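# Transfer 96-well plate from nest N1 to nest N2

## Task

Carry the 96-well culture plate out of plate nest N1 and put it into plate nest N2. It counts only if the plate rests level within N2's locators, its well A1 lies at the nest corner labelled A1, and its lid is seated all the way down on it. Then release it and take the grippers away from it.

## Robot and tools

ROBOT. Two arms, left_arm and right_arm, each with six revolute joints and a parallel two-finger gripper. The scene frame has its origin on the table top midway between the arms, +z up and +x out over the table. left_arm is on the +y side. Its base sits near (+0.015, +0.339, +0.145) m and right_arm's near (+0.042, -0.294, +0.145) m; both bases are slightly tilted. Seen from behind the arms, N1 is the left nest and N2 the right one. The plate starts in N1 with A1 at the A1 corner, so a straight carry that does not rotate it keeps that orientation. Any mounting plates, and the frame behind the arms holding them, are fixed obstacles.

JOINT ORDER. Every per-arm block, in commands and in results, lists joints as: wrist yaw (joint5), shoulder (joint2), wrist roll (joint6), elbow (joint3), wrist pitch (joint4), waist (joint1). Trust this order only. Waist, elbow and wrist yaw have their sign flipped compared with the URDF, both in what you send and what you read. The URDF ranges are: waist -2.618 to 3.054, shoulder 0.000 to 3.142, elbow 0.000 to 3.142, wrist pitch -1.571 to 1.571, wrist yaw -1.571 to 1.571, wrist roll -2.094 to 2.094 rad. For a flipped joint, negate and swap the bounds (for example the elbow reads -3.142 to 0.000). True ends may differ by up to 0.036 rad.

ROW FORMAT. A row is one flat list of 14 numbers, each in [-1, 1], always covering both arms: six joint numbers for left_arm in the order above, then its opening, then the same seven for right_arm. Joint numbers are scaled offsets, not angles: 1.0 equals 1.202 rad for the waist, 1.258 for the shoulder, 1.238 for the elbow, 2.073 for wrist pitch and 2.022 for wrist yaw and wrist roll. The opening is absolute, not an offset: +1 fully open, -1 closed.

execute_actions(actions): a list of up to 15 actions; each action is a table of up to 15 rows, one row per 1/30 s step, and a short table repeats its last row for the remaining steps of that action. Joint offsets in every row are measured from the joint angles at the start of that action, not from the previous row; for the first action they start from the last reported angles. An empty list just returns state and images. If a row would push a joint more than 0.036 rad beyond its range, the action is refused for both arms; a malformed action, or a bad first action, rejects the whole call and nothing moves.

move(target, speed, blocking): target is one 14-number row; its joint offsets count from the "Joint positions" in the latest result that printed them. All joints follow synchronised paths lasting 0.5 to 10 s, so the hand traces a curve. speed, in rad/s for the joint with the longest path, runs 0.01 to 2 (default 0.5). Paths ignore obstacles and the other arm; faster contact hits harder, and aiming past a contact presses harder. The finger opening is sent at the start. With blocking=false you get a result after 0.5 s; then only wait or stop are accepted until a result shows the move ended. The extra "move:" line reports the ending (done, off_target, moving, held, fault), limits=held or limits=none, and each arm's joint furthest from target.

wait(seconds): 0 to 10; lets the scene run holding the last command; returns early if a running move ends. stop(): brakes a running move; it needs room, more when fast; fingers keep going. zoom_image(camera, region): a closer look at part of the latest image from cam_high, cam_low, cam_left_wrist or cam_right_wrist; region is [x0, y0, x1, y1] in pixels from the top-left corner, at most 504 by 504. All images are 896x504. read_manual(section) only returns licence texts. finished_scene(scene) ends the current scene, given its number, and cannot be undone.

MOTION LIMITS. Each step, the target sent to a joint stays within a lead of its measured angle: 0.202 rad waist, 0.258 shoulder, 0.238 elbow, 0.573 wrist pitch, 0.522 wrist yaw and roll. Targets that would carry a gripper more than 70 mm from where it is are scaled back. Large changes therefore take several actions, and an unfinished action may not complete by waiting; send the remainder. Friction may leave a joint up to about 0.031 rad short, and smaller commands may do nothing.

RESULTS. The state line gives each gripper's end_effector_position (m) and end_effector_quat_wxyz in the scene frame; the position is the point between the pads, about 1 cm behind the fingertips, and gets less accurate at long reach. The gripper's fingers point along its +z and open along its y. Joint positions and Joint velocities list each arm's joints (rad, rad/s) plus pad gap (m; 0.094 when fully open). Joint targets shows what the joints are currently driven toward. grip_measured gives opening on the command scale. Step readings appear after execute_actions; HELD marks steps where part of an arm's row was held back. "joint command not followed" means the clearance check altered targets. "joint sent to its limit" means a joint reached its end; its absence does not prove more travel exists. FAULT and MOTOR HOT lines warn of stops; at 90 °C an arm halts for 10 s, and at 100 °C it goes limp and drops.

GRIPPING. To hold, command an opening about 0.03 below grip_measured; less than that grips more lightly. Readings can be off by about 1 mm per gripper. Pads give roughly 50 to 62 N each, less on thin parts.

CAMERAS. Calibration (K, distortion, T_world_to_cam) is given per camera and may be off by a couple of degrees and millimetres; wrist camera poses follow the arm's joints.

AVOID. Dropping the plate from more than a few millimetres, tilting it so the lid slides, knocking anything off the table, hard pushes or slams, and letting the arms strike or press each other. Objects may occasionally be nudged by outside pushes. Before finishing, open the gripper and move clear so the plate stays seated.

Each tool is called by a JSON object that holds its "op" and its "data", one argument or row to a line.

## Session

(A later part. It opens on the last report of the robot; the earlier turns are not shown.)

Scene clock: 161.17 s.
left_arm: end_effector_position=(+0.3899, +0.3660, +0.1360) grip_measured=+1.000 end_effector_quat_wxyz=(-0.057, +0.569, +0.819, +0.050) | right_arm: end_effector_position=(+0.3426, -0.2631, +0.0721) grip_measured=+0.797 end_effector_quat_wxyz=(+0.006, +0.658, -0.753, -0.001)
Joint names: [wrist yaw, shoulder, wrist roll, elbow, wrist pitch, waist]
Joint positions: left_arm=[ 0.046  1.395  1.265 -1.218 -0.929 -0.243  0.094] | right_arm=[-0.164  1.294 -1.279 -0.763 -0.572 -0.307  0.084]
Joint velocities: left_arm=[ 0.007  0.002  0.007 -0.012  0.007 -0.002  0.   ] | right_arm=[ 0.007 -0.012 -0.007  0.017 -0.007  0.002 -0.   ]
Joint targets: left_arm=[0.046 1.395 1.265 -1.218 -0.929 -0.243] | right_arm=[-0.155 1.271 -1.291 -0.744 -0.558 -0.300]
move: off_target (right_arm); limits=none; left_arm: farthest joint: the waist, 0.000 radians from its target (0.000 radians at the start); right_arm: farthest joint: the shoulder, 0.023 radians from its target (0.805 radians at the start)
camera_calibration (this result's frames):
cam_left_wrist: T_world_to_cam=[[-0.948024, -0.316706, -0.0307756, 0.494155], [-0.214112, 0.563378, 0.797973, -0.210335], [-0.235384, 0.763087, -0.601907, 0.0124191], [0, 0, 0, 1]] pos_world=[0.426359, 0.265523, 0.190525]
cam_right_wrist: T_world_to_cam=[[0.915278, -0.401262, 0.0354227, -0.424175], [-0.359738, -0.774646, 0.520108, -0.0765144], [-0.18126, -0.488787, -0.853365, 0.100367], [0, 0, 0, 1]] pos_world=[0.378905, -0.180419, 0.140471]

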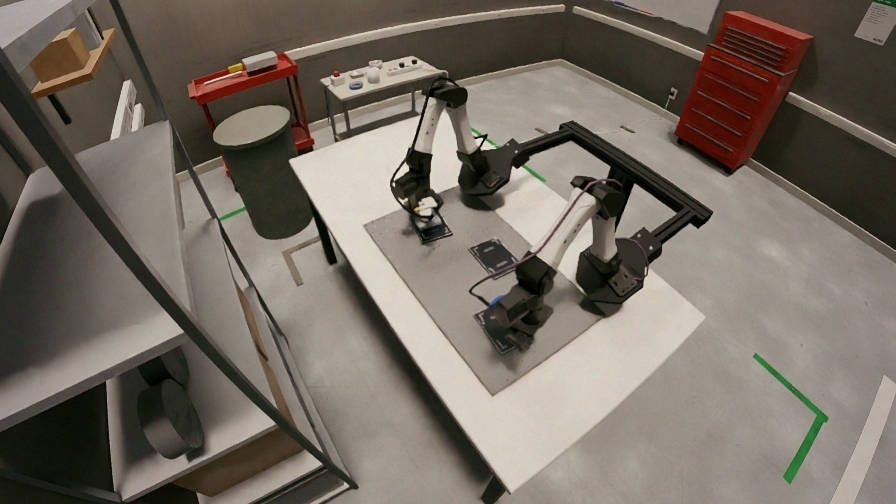

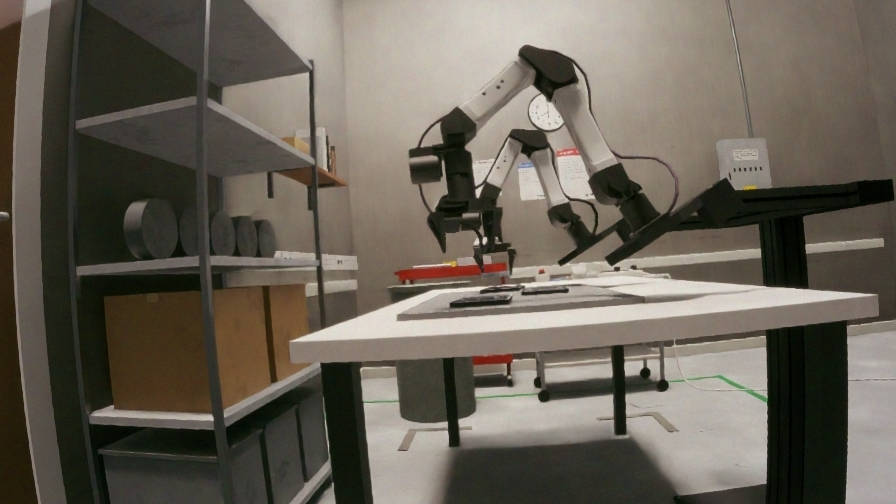

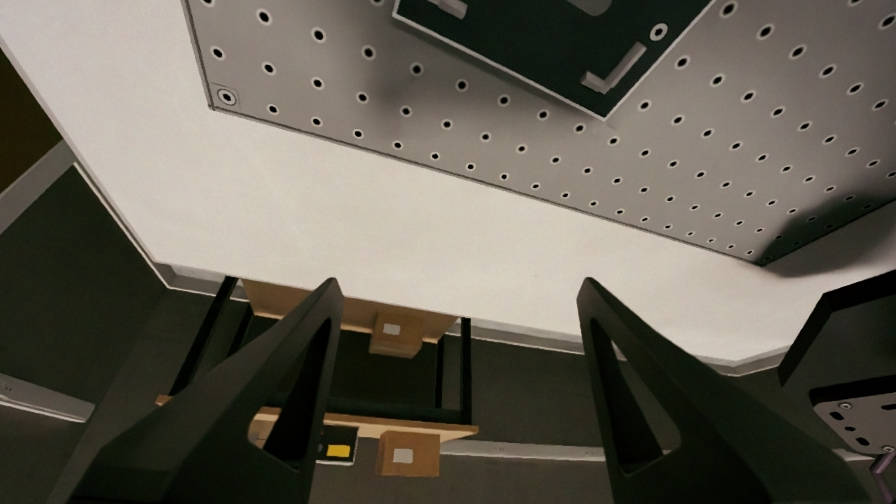

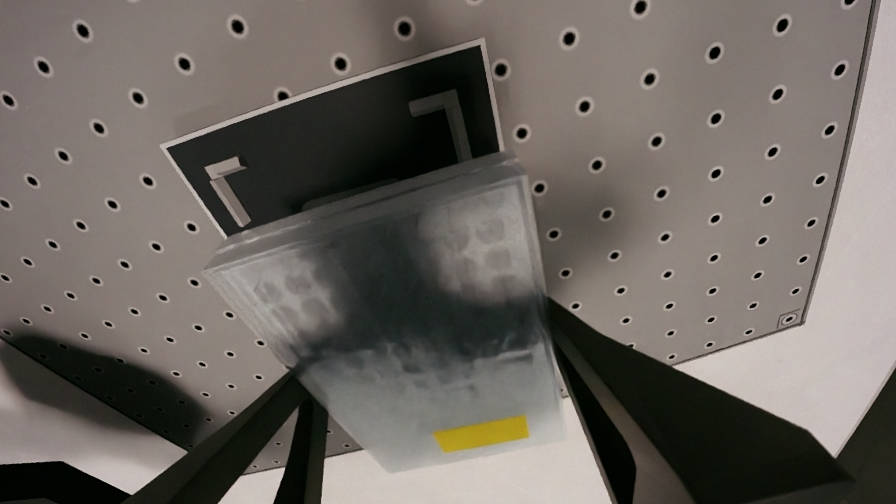

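{"op": "move", "data": {
  "target": [0,0,0,0,0,0,1, -0.014,0.042,0.038,0.09,0.07,-0.051,0.77],
  "speed": 0.08
}}

Scene clock: 183.23 s.
left_arm: end_effector_position=(+0.3899, +0.3660, +0.1360) grip_measured=+1.000 end_effector_quat_wxyz=(-0.057, +0.569, +0.819, +0.050) | right_arm: end_effector_position=(+0.3272, -0.2485, +0.0504) grip_measured=+0.797 end_effector_quat_wxyz=(-0.000, +0.651, -0.759, -0.002)
Joint names: [wrist yaw, shoulder, wrist roll, elbow, wrist pitch, waist]
Joint positions: left_arm=[ 0.046  1.395  1.265 -1.218 -0.929 -0.243  0.094] | right_arm=[-0.18   1.331 -1.214 -0.672 -0.442 -0.36   0.084]
Joint velocities: left_arm=[-0.037 -0.007  0.007 -0.002  0.051 -0.012  0.   ] | right_arm=[ 0.125 -0.012  0.051  0.022 -0.007  0.007 -0.   ]
Joint targets: left_arm=[0.046 1.395 1.265 -1.218 -0.929 -0.243] | right_arm=[-0.193 1.347 -1.202 -0.652 -0.427 -0.369]
move: done; limits=none; left_arm: farthest joint: the waist, 0.000 radians from its target (0.000 radians at the start); right_arm: farthest joint: the elbow, 0.020 radians from its target (0.112 radians at the start)
camera_calibration (this result's frames):
cam_left_wrist: T_world_to_cam=[[-0.948024, -0.316706, -0.0307756, 0.494155], [-0.214112, 0.563378, 0.797973, -0.210335], [-0.235384, 0.763087, -0.601907, 0.0124191], [0, 0, 0, 1]] pos_world=[0.426359, 0.265523, 0.190525]
cam_right_wrist: T_world_to_cam=[[0.907195, -0.418917, 0.0388004, -0.405385], [-0.378649, -0.772822, 0.509285, -0.0523392], [-0.183362, -0.476713, -0.859723, 0.0902474], [0, 0, 0, 1]] pos_world=[0.364493, -0.167249, 0.119972]

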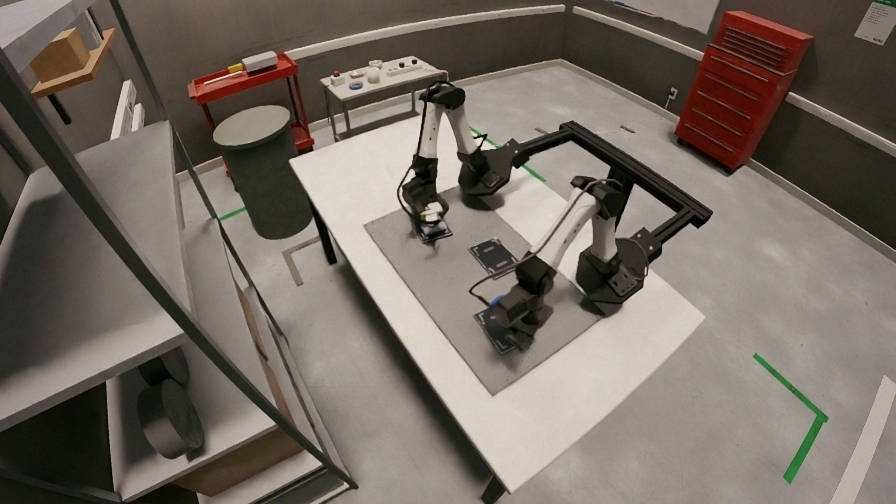

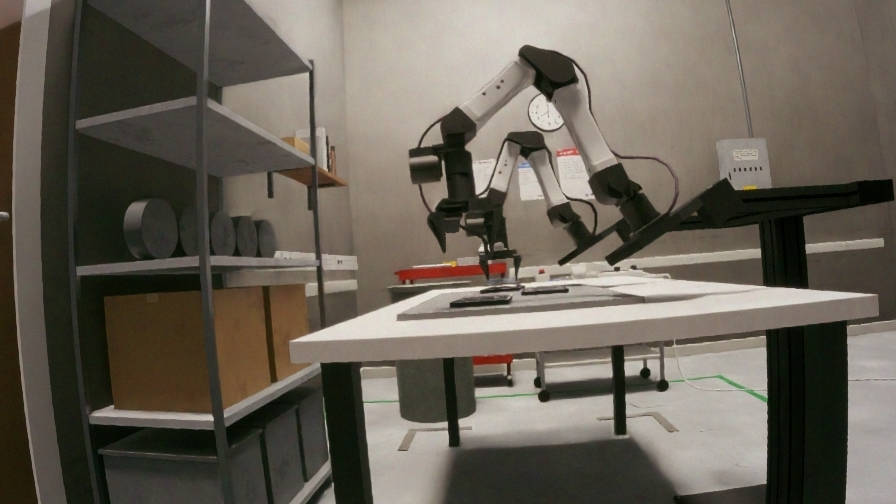

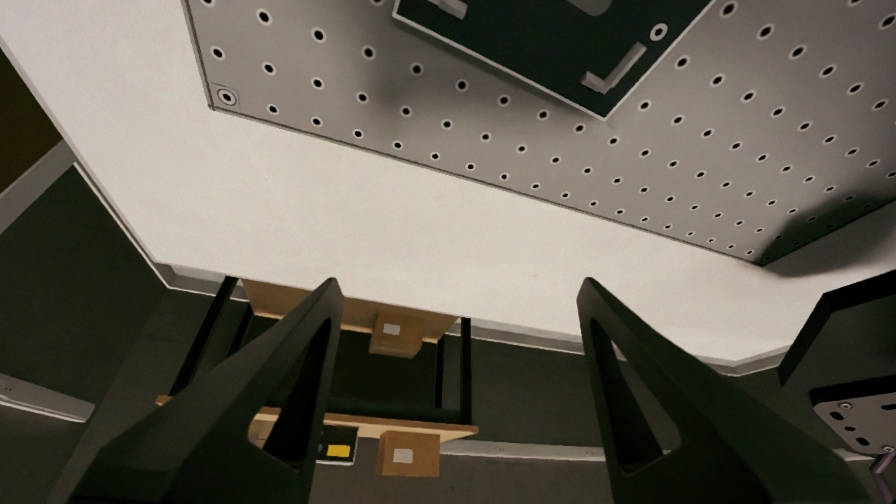

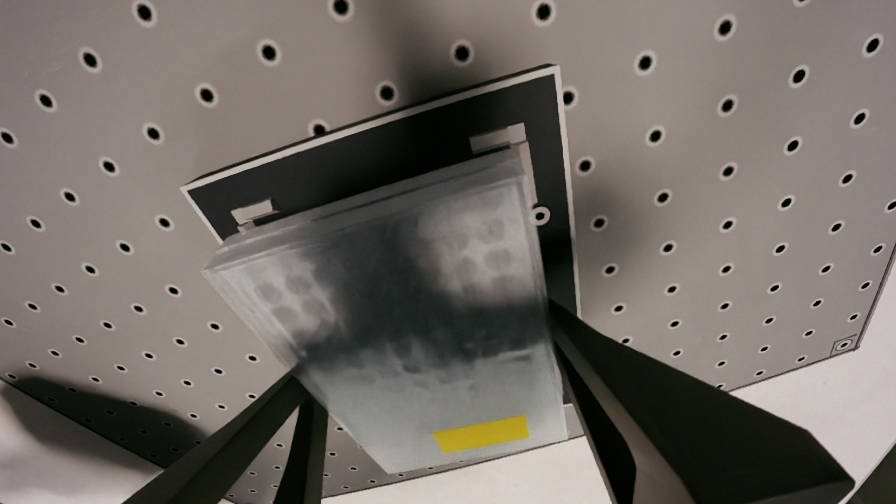

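{"op": "move", "data": {
  "target": [0,0,0,0,0,0,1, 0.004,0.036,0,0.024,0.0275,0.008,0.77],
  "speed": 0.03
}}

{"op": "zoom_image", "data": {
  "camera": "cam_right_wrist",
  "region": [140,40,640,330]
}}

Scene clock: 193.53 s.
left_arm: end_effector_position=(+0.3899, +0.3660, +0.1360) grip_measured=+1.000 end_effector_quat_wxyz=(-0.057, +0.569, +0.819, +0.050) | right_arm: end_effector_position=(+0.3315, -0.2464, +0.0443) grip_measured=+0.797 end_effector_quat_wxyz=(-0.006, +0.650, -0.760, +0.001)
Joint names: [wrist yaw, shoulder, wrist roll, elbow, wrist pitch, waist]
Joint positions: left_arm=[ 0.046  1.395  1.265 -1.218 -0.929 -0.243  0.094] | right_arm=[-0.18   1.36  -1.214 -0.672 -0.401 -0.36   0.084]
Joint velocities: left_arm=[ 0.037  0.002  0.022  0.012 -0.007  0.007  0.   ] | right_arm=[-0.037 -0.007 -0.037 -0.012 -0.037  0.012 -0.001]
Joint targets: left_arm=[0.046 1.395 1.265 -1.218 -0.929 -0.243] | right_arm=[-0.171 1.376 -1.214 -0.642 -0.385 -0.350]
move: off_target (right_arm); limits=none; left_arm: farthest joint: the waist, 0.000 radians from its target (0.000 radians at the start); right_arm: farthest joint: the elbow, 0.030 radians from its target (0.030 radians at the start)
camera_calibration (this result's frames):
cam_left_wrist: T_world_to_cam=[[-0.948024, -0.316706, -0.0307756, 0.494155], [-0.214112, 0.563378, 0.797973, -0.210335], [-0.235384, 0.763087, -0.601907, 0.0124191], [0, 0, 0, 1]] pos_world=[0.426359, 0.265523, 0.190525]
cam_right_wrist: T_world_to_cam=[[0.905585, -0.421392, 0.048429, -0.408677], [-0.386616, -0.773053, 0.502909, -0.0431091], [-0.174483, -0.47415, -0.862982, 0.0845379], [0, 0, 0, 1]] pos_world=[0.368175, -0.165455, 0.114426]

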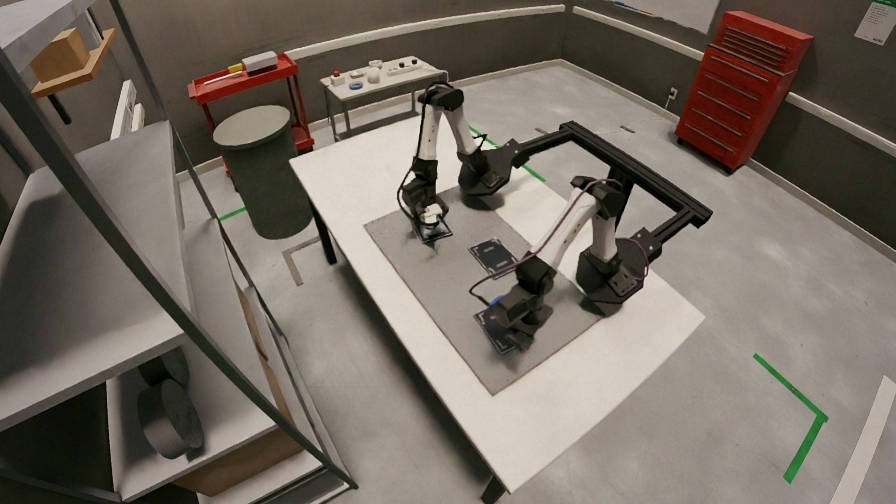

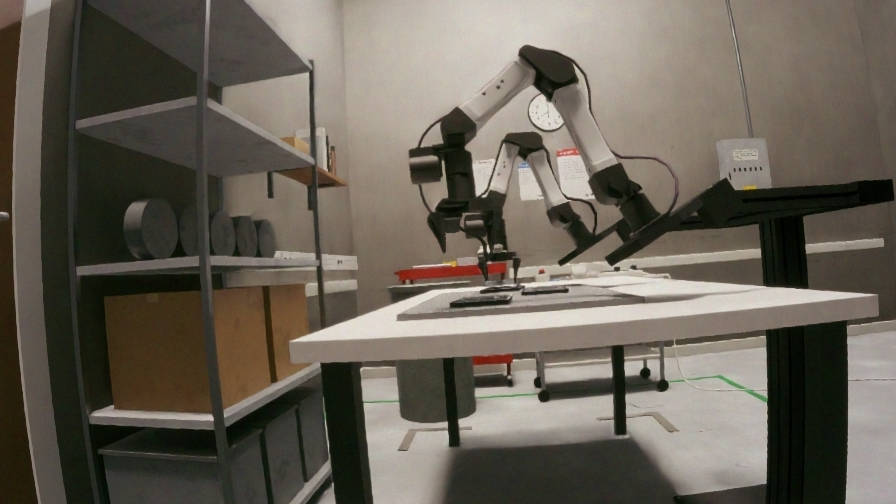

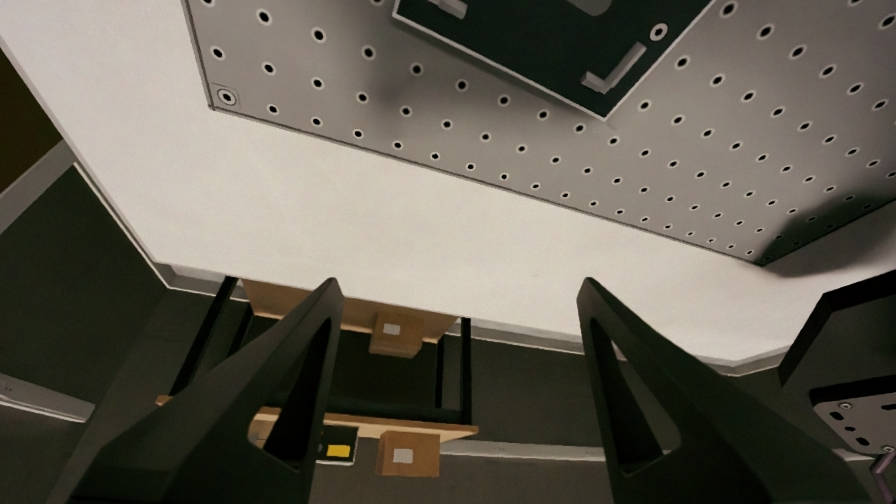

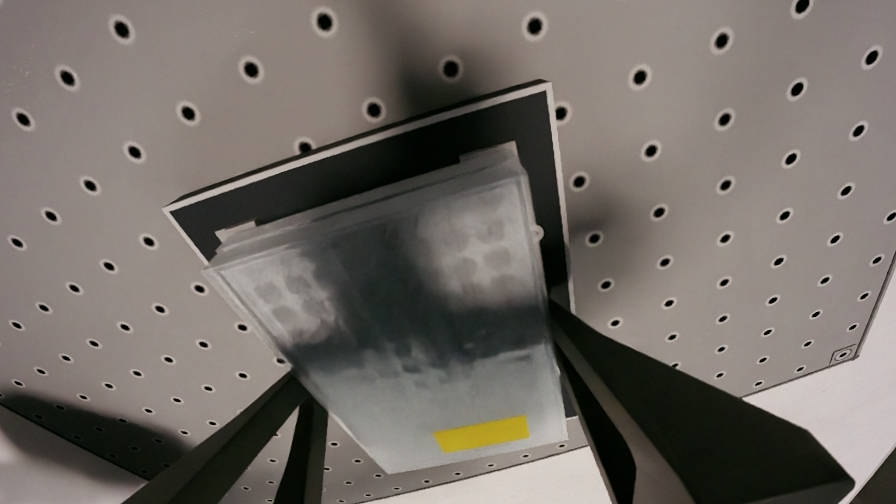

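Region (140, 40, 640, 330) of cam_right_wrist's 896x504 image, scaled by 1.008, with more detail than that image has; it fills the top 292 rows of this view, and the rest is white.

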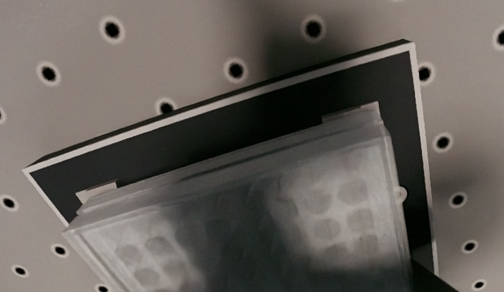

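{"op": "execute_actions", "data": {
  "actions": []
}}

Scene clock: 201.70 s.
left_arm: end_effector_position=(+0.3899, +0.3660, +0.1360) grip_measured=+1.000 end_effector_quat_wxyz=(-0.057, +0.569, +0.819, +0.050) | right_arm: end_effector_position=(+0.3317, -0.2464, +0.0443) grip_measured=+0.797 end_effector_quat_wxyz=(-0.006, +0.650, -0.760, +0.001)
Joint names: [wrist yaw, shoulder, wrist roll, elbow, wrist pitch, waist]
Joint positions: left_arm=[ 0.046  1.395  1.265 -1.218 -0.929 -0.243  0.094] | right_arm=[-0.18   1.36  -1.214 -0.672 -0.4   -0.36   0.084]
Joint velocities: left_arm=[-0.022 -0.002 -0.095  0.017 -0.007  0.017  0.   ] | right_arm=[-0.022  0.007 -0.022  0.002 -0.007  0.007 -0.   ]
Joint targets: left_arm=[0.046 1.395 1.265 -1.218 -0.929 -0.243] | right_arm=[-0.171 1.376 -1.214 -0.642 -0.384 -0.350]
camera_calibration (this result's frames):
cam_left_wrist: T_world_to_cam=[[-0.948024, -0.316706, -0.0307756, 0.494155], [-0.214112, 0.563378, 0.797973, -0.210335], [-0.235384, 0.763087, -0.601907, 0.0124191], [0, 0, 0, 1]] pos_world=[0.426359, 0.265523, 0.190525]
cam_right_wrist: T_world_to_cam=[[0.90549, -0.421526, 0.0490301, -0.408854], [-0.387093, -0.773075, 0.502507, -0.0428406], [-0.173916, -0.473994, -0.863182, 0.0844478], [0, 0, 0, 1]] pos_world=[0.368317, -0.165434, 0.114468]

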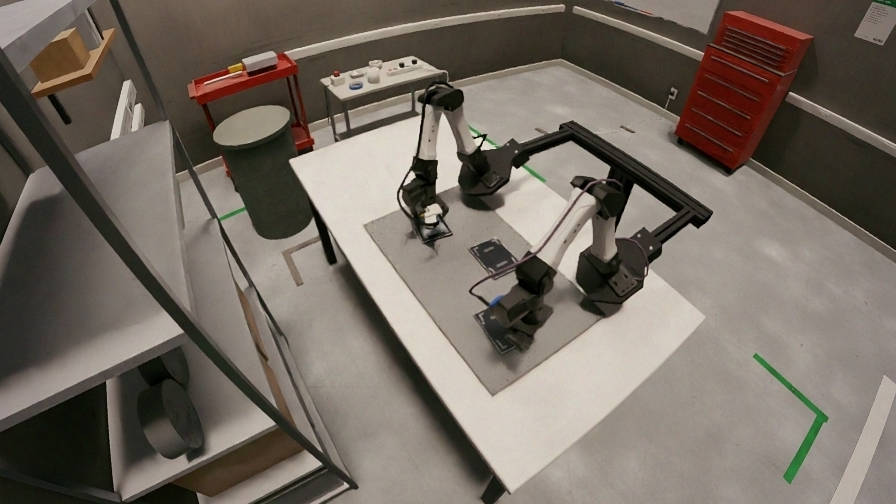

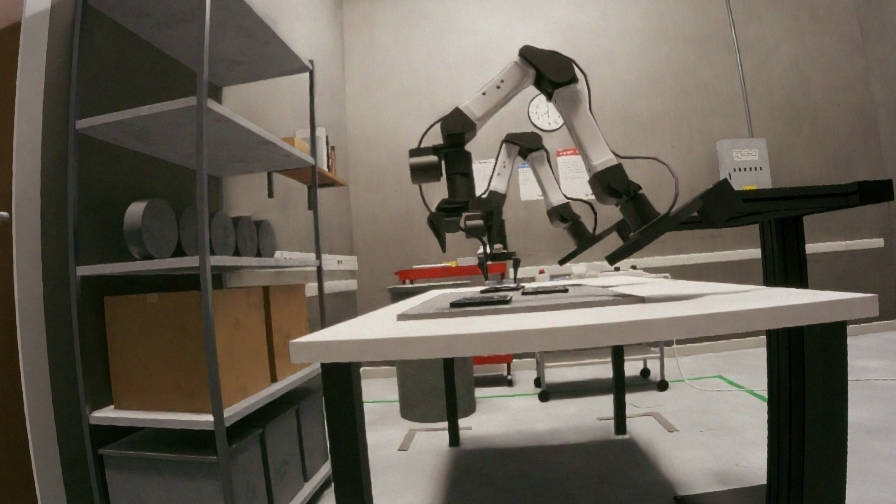

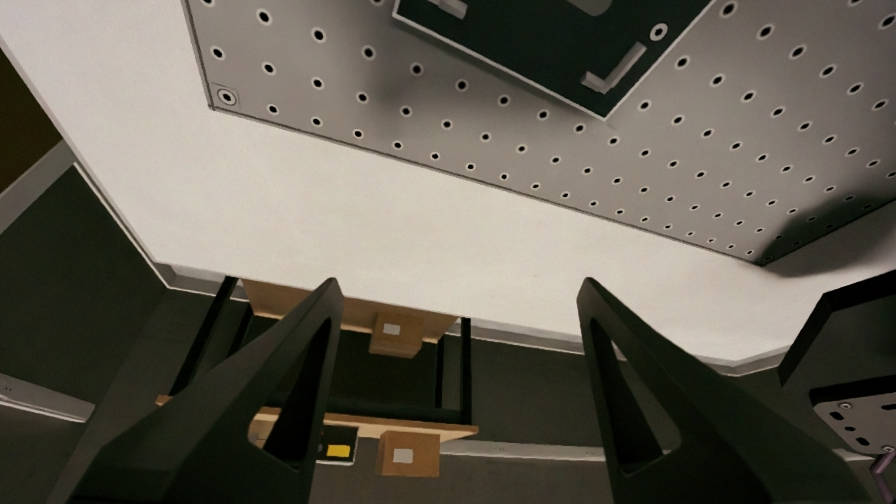

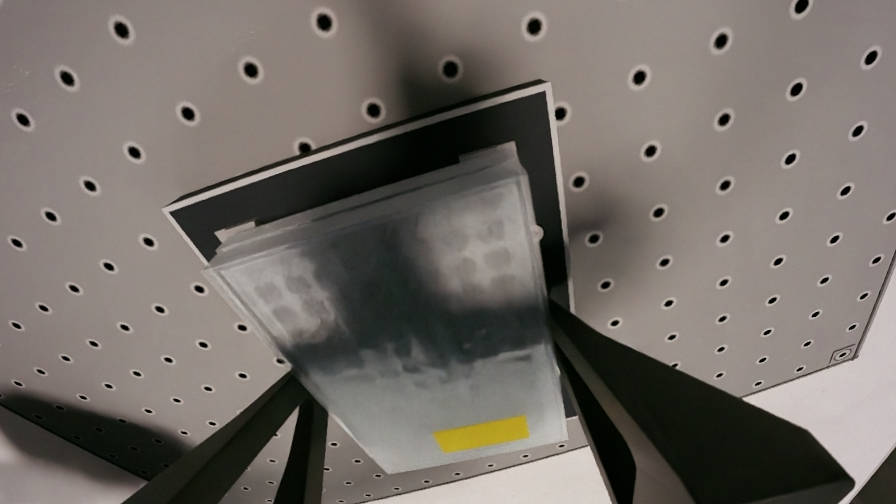

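{"op": "move", "data": {
  "target": [0,0,0,0,0,0,1, 0.004,0.006,0,0.036,0.0,0.014,0.77],
  "speed": 0.04
}}

Scene clock: 206.93 s.
left_arm: end_effector_position=(+0.3899, +0.3660, +0.1360) grip_measured=+1.000 end_effector_quat_wxyz=(-0.057, +0.569, +0.819, +0.050) | right_arm: end_effector_position=(+0.3248, -0.2499, +0.0413) grip_measured=+0.797 end_effector_quat_wxyz=(+0.002, +0.648, -0.761, -0.001)
Joint names: [wrist yaw, shoulder, wrist roll, elbow, wrist pitch, waist]
Joint positions: left_arm=[ 0.046  1.395  1.265 -1.218 -0.929 -0.243  0.094] | right_arm=[-0.18   1.36  -1.214 -0.654 -0.397 -0.352  0.084]
Joint velocities: left_arm=[-0.066  0.017 -0.007  0.002 -0.007  0.002  0.   ] | right_arm=[-0.037  0.002 -0.022 -0.002 -0.007  0.007 -0.   ]
Joint targets: left_arm=[0.046 1.395 1.265 -1.218 -0.929 -0.243] | right_arm=[-0.172 1.367 -1.214 -0.627 -0.400 -0.343]
move: off_target (right_arm); limits=none; left_arm: farthest joint: the waist, 0.000 radians from its target (0.000 radians at the start); right_arm: farthest joint: the elbow, 0.027 radians from its target (0.044 radians at the start)
camera_calibration (this result's frames):
cam_left_wrist: T_world_to_cam=[[-0.948024, -0.316706, -0.0307756, 0.494155], [-0.214112, 0.563378, 0.797973, -0.210335], [-0.235384, 0.763087, -0.601907, 0.0124191], [0, 0, 0, 1]] pos_world=[0.426359, 0.265523, 0.190525]
cam_right_wrist: T_world_to_cam=[[0.904169, -0.425438, 0.0384719, -0.404089], [-0.383109, -0.767766, 0.513578, -0.0471012], [-0.188958, -0.4791, -0.85718, 0.082421], [0, 0, 0, 1]] pos_world=[0.362894, -0.16859, 0.110386]

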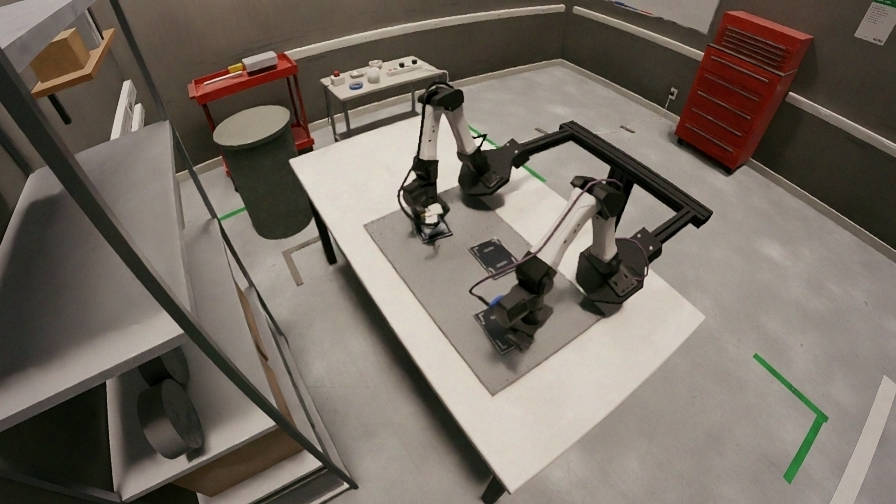

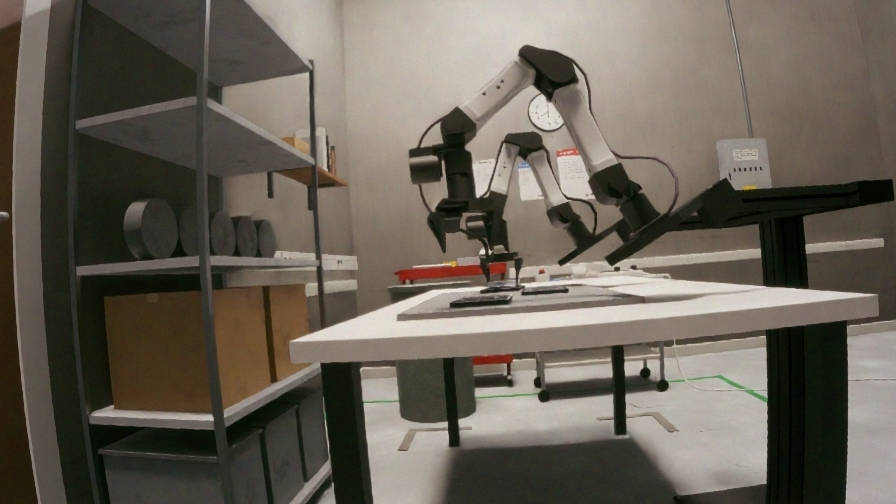

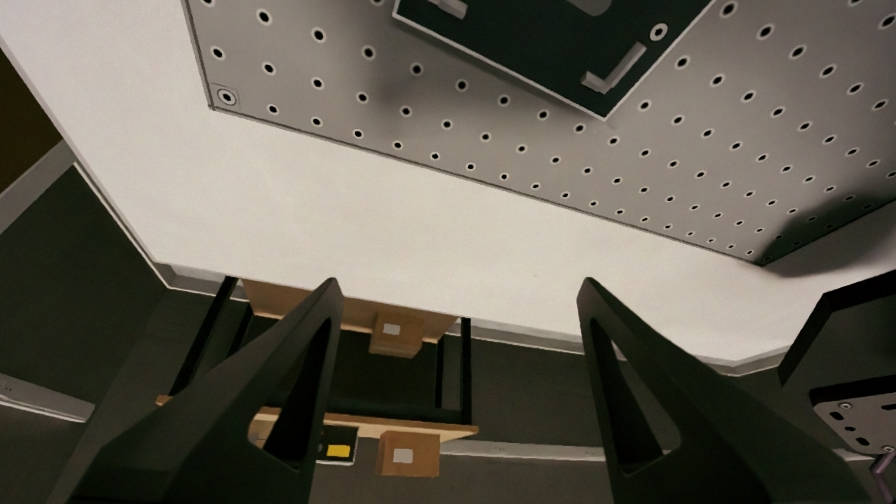

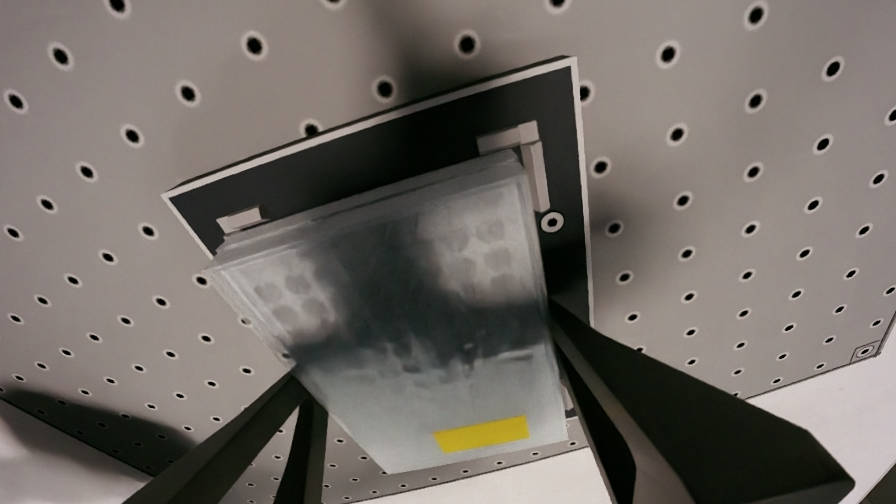

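{"op": "move", "data": {
  "target": [0,0,0,0,0,0,1, 0.004,0.006,0,0,0.015,0.0,0.77],
  "speed": 0.04
}}

{"op": "zoom_image", "data": {
  "camera": "cam_right_wrist",
  "region": [140,40,640,330]
}}

Scene clock: 211.80 s.
left_arm: end_effector_position=(+0.3899, +0.3660, +0.1360) grip_measured=+1.000 end_effector_quat_wxyz=(-0.057, +0.569, +0.819, +0.050) | right_arm: end_effector_position=(+0.3281, -0.2492, +0.0413) grip_measured=+0.797 end_effector_quat_wxyz=(-0.004, +0.647, -0.762, +0.002)
Joint names: [wrist yaw, shoulder, wrist roll, elbow, wrist pitch, waist]
Joint positions: left_arm=[ 0.046  1.395  1.265 -1.218 -0.929 -0.243  0.094] | right_arm=[-0.18   1.36  -1.214 -0.654 -0.384 -0.352  0.084]
Joint velocities: left_arm=[ 0.022 -0.007  0.022  0.002 -0.007  0.002  0.   ] | right_arm=[ 0.066 -0.002  0.007  0.002 -0.051  0.012 -0.   ]
Joint targets: left_arm=[0.046 1.395 1.265 -1.218 -0.929 -0.243] | right_arm=[-0.171 1.367 -1.214 -0.654 -0.366 -0.352]
move: done; limits=none; left_arm: farthest joint: the waist, 0.000 radians from its target (0.000 radians at the start); right_arm: farthest joint: the wrist pitch, 0.018 radians from its target (0.031 radians at the start)
camera_calibration (this result's frames):
cam_left_wrist: T_world_to_cam=[[-0.948024, -0.316706, -0.0307756, 0.494155], [-0.214112, 0.563378, 0.797973, -0.210335], [-0.235384, 0.763087, -0.601907, 0.0124191], [0, 0, 0, 1]] pos_world=[0.426359, 0.265523, 0.190525]
cam_right_wrist: T_world_to_cam=[[0.902538, -0.427776, 0.0493179, -0.407269], [-0.391756, -0.768158, 0.506419, -0.0423157], [-0.17875, -0.476383, -0.860876, 0.0808378], [0, 0, 0, 1]] pos_world=[0.365448, -0.168215, 0.111106]

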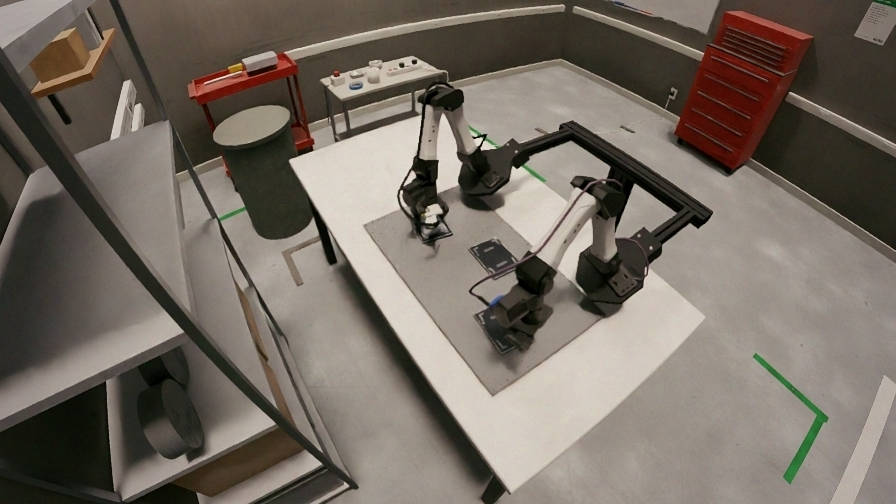

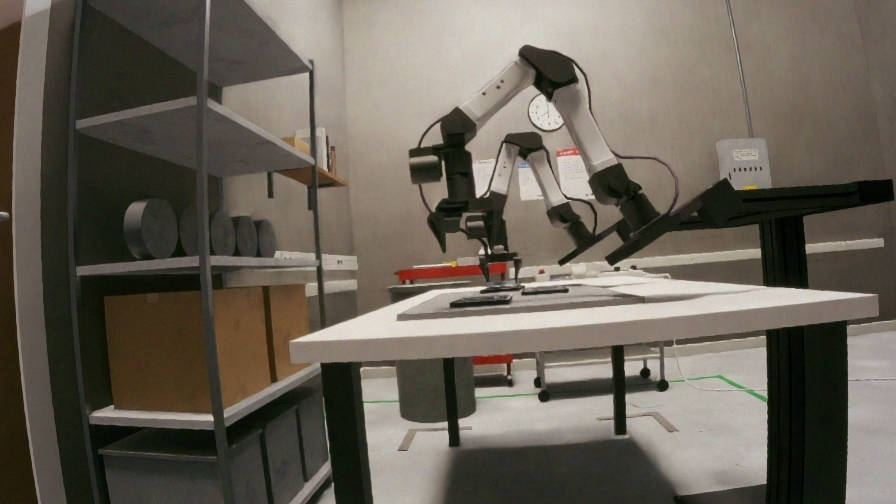

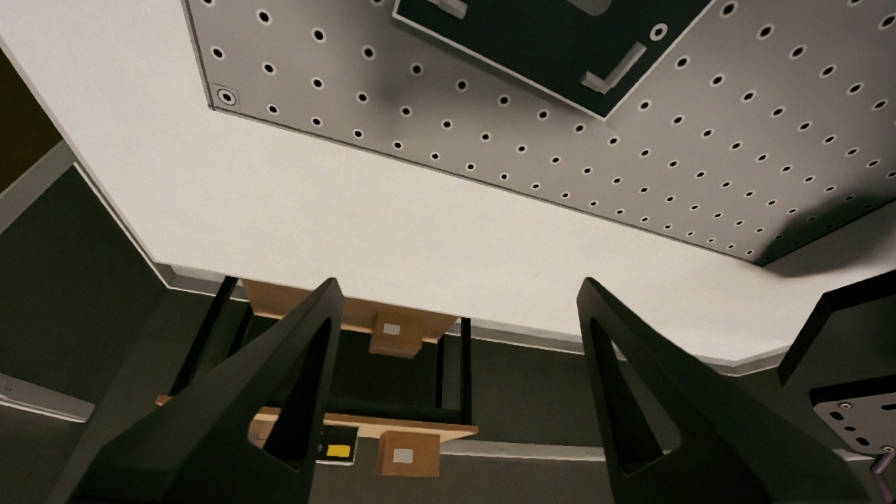

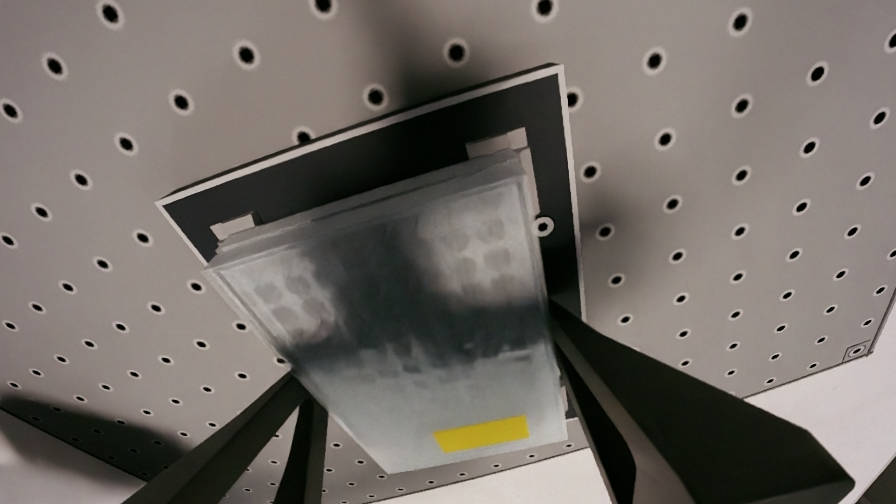

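Region (140, 40, 640, 330) of cam_right_wrist's 896x504 image, scaled by 1.008, with more detail than that image has; it fills the top 292 rows of this view, and the rest is white.

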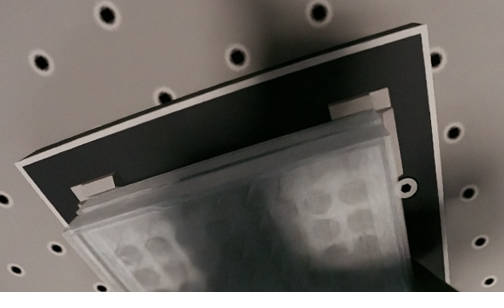

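{"op": "move", "data": {
  "target": [0,0,0,0,0,0,1, 0.004,0.024,0,0,0.016,0.002,0.77],
  "speed": 0.025
}}

{"op": "zoom_image", "data": {
  "camera": "cam_right_wrist",
  "region": [140,40,640,330]
}}

Scene clock: 215.97 s.
left_arm: end_effector_position=(+0.3899, +0.3660, +0.1360) grip_measured=+1.000 end_effector_quat_wxyz=(-0.057, +0.569, +0.819, +0.050) | right_arm: end_effector_position=(+0.3277, -0.2493, +0.0398) grip_measured=+0.797 end_effector_quat_wxyz=(-0.002, +0.648, -0.762, +0.002)
Joint names: [wrist yaw, shoulder, wrist roll, elbow, wrist pitch, waist]
Joint positions: left_arm=[ 0.046  1.395  1.265 -1.218 -0.929 -0.243  0.094] | right_arm=[-0.181  1.367 -1.214 -0.654 -0.38  -0.352  0.084]
Joint velocities: left_arm=[-0.037 -0.017  0.007 -0.007  0.007  0.002  0.   ] | right_arm=[-0.051  0.027 -0.051  0.002 -0.022 -0.007 -0.001]
Joint targets: left_arm=[0.046 1.395 1.265 -1.218 -0.929 -0.243] | right_arm=[-0.171 1.390 -1.214 -0.654 -0.351 -0.349]
move: off_target (right_arm); limits=none; left_arm: farthest joint: the waist, 0.000 radians from its target (0.000 radians at the start); right_arm: farthest joint: the wrist pitch, 0.029 radians from its target (0.033 radians at the start)
camera_calibration (this result's frames):
cam_left_wrist: T_world_to_cam=[[-0.948024, -0.316706, -0.0307756, 0.494155], [-0.214112, 0.563378, 0.797973, -0.210335], [-0.235384, 0.763087, -0.601907, 0.0124191], [0, 0, 0, 1]] pos_world=[0.426359, 0.265523, 0.190525]
cam_right_wrist: T_world_to_cam=[[0.902896, -0.427192, 0.047817, -0.406789], [-0.39, -0.76731, 0.509054, -0.0422429], [-0.180773, -0.478271, -0.859406, 0.0795986], [0, 0, 0, 1]] pos_world=[0.365203, -0.168121, 0.109363]

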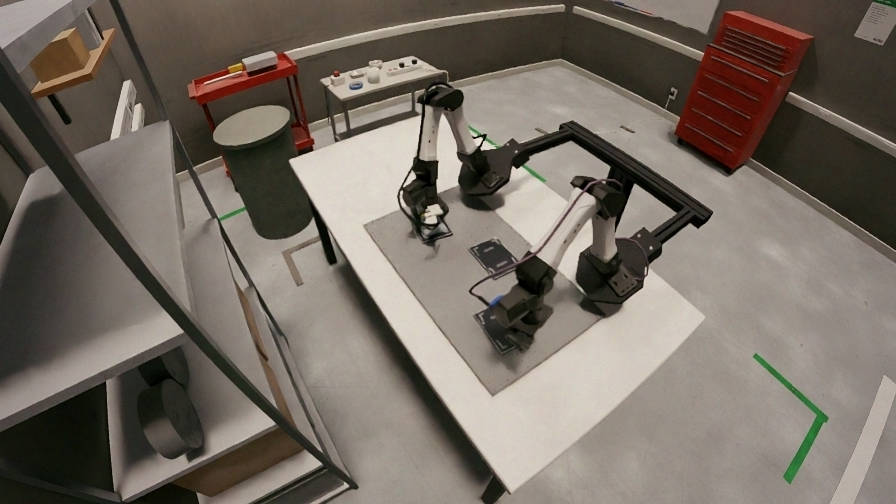

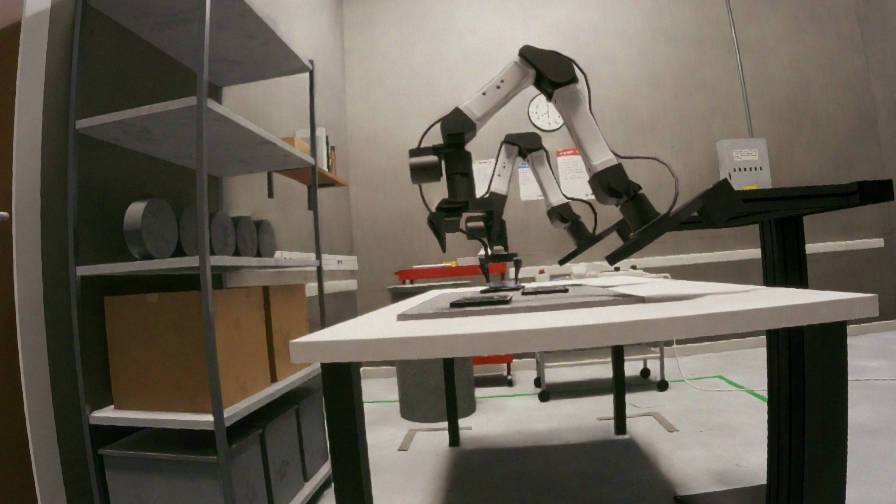

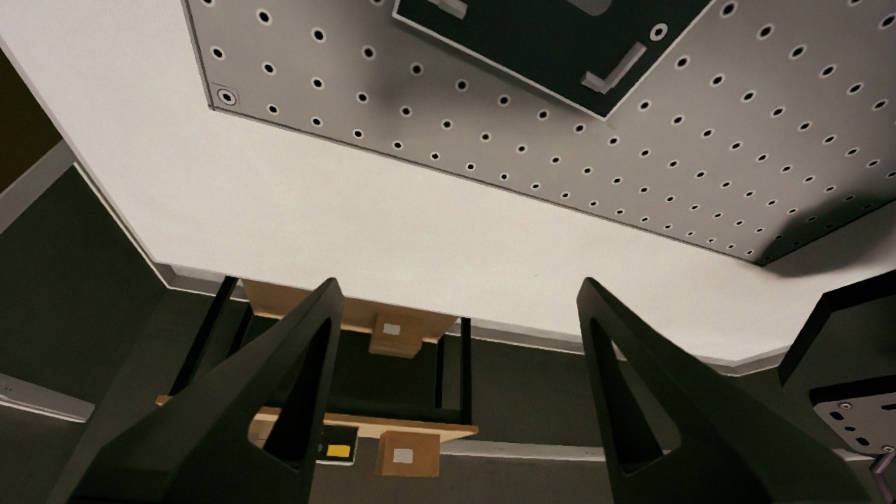

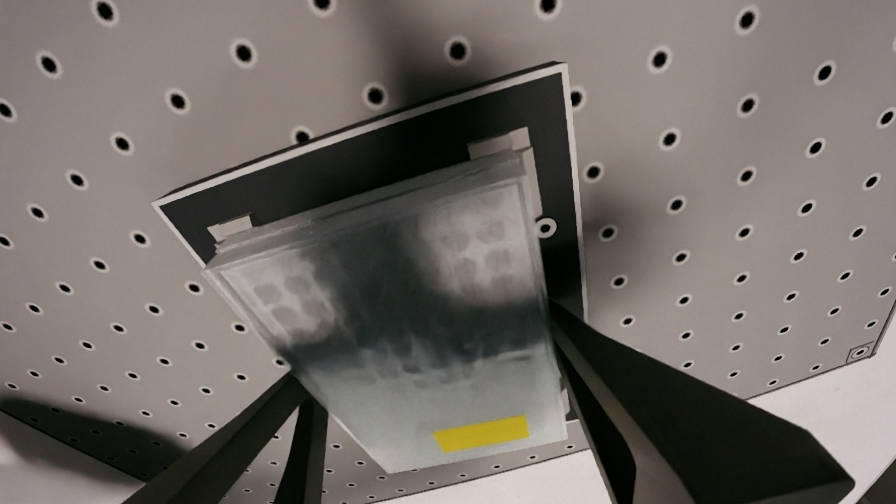

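Region (140, 40, 640, 330) of cam_right_wrist's 896x504 image, scaled by 1.008, with more detail than that image has; it fills the top 292 rows of this view, and the rest is white.

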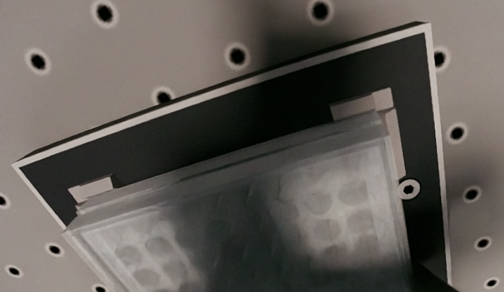

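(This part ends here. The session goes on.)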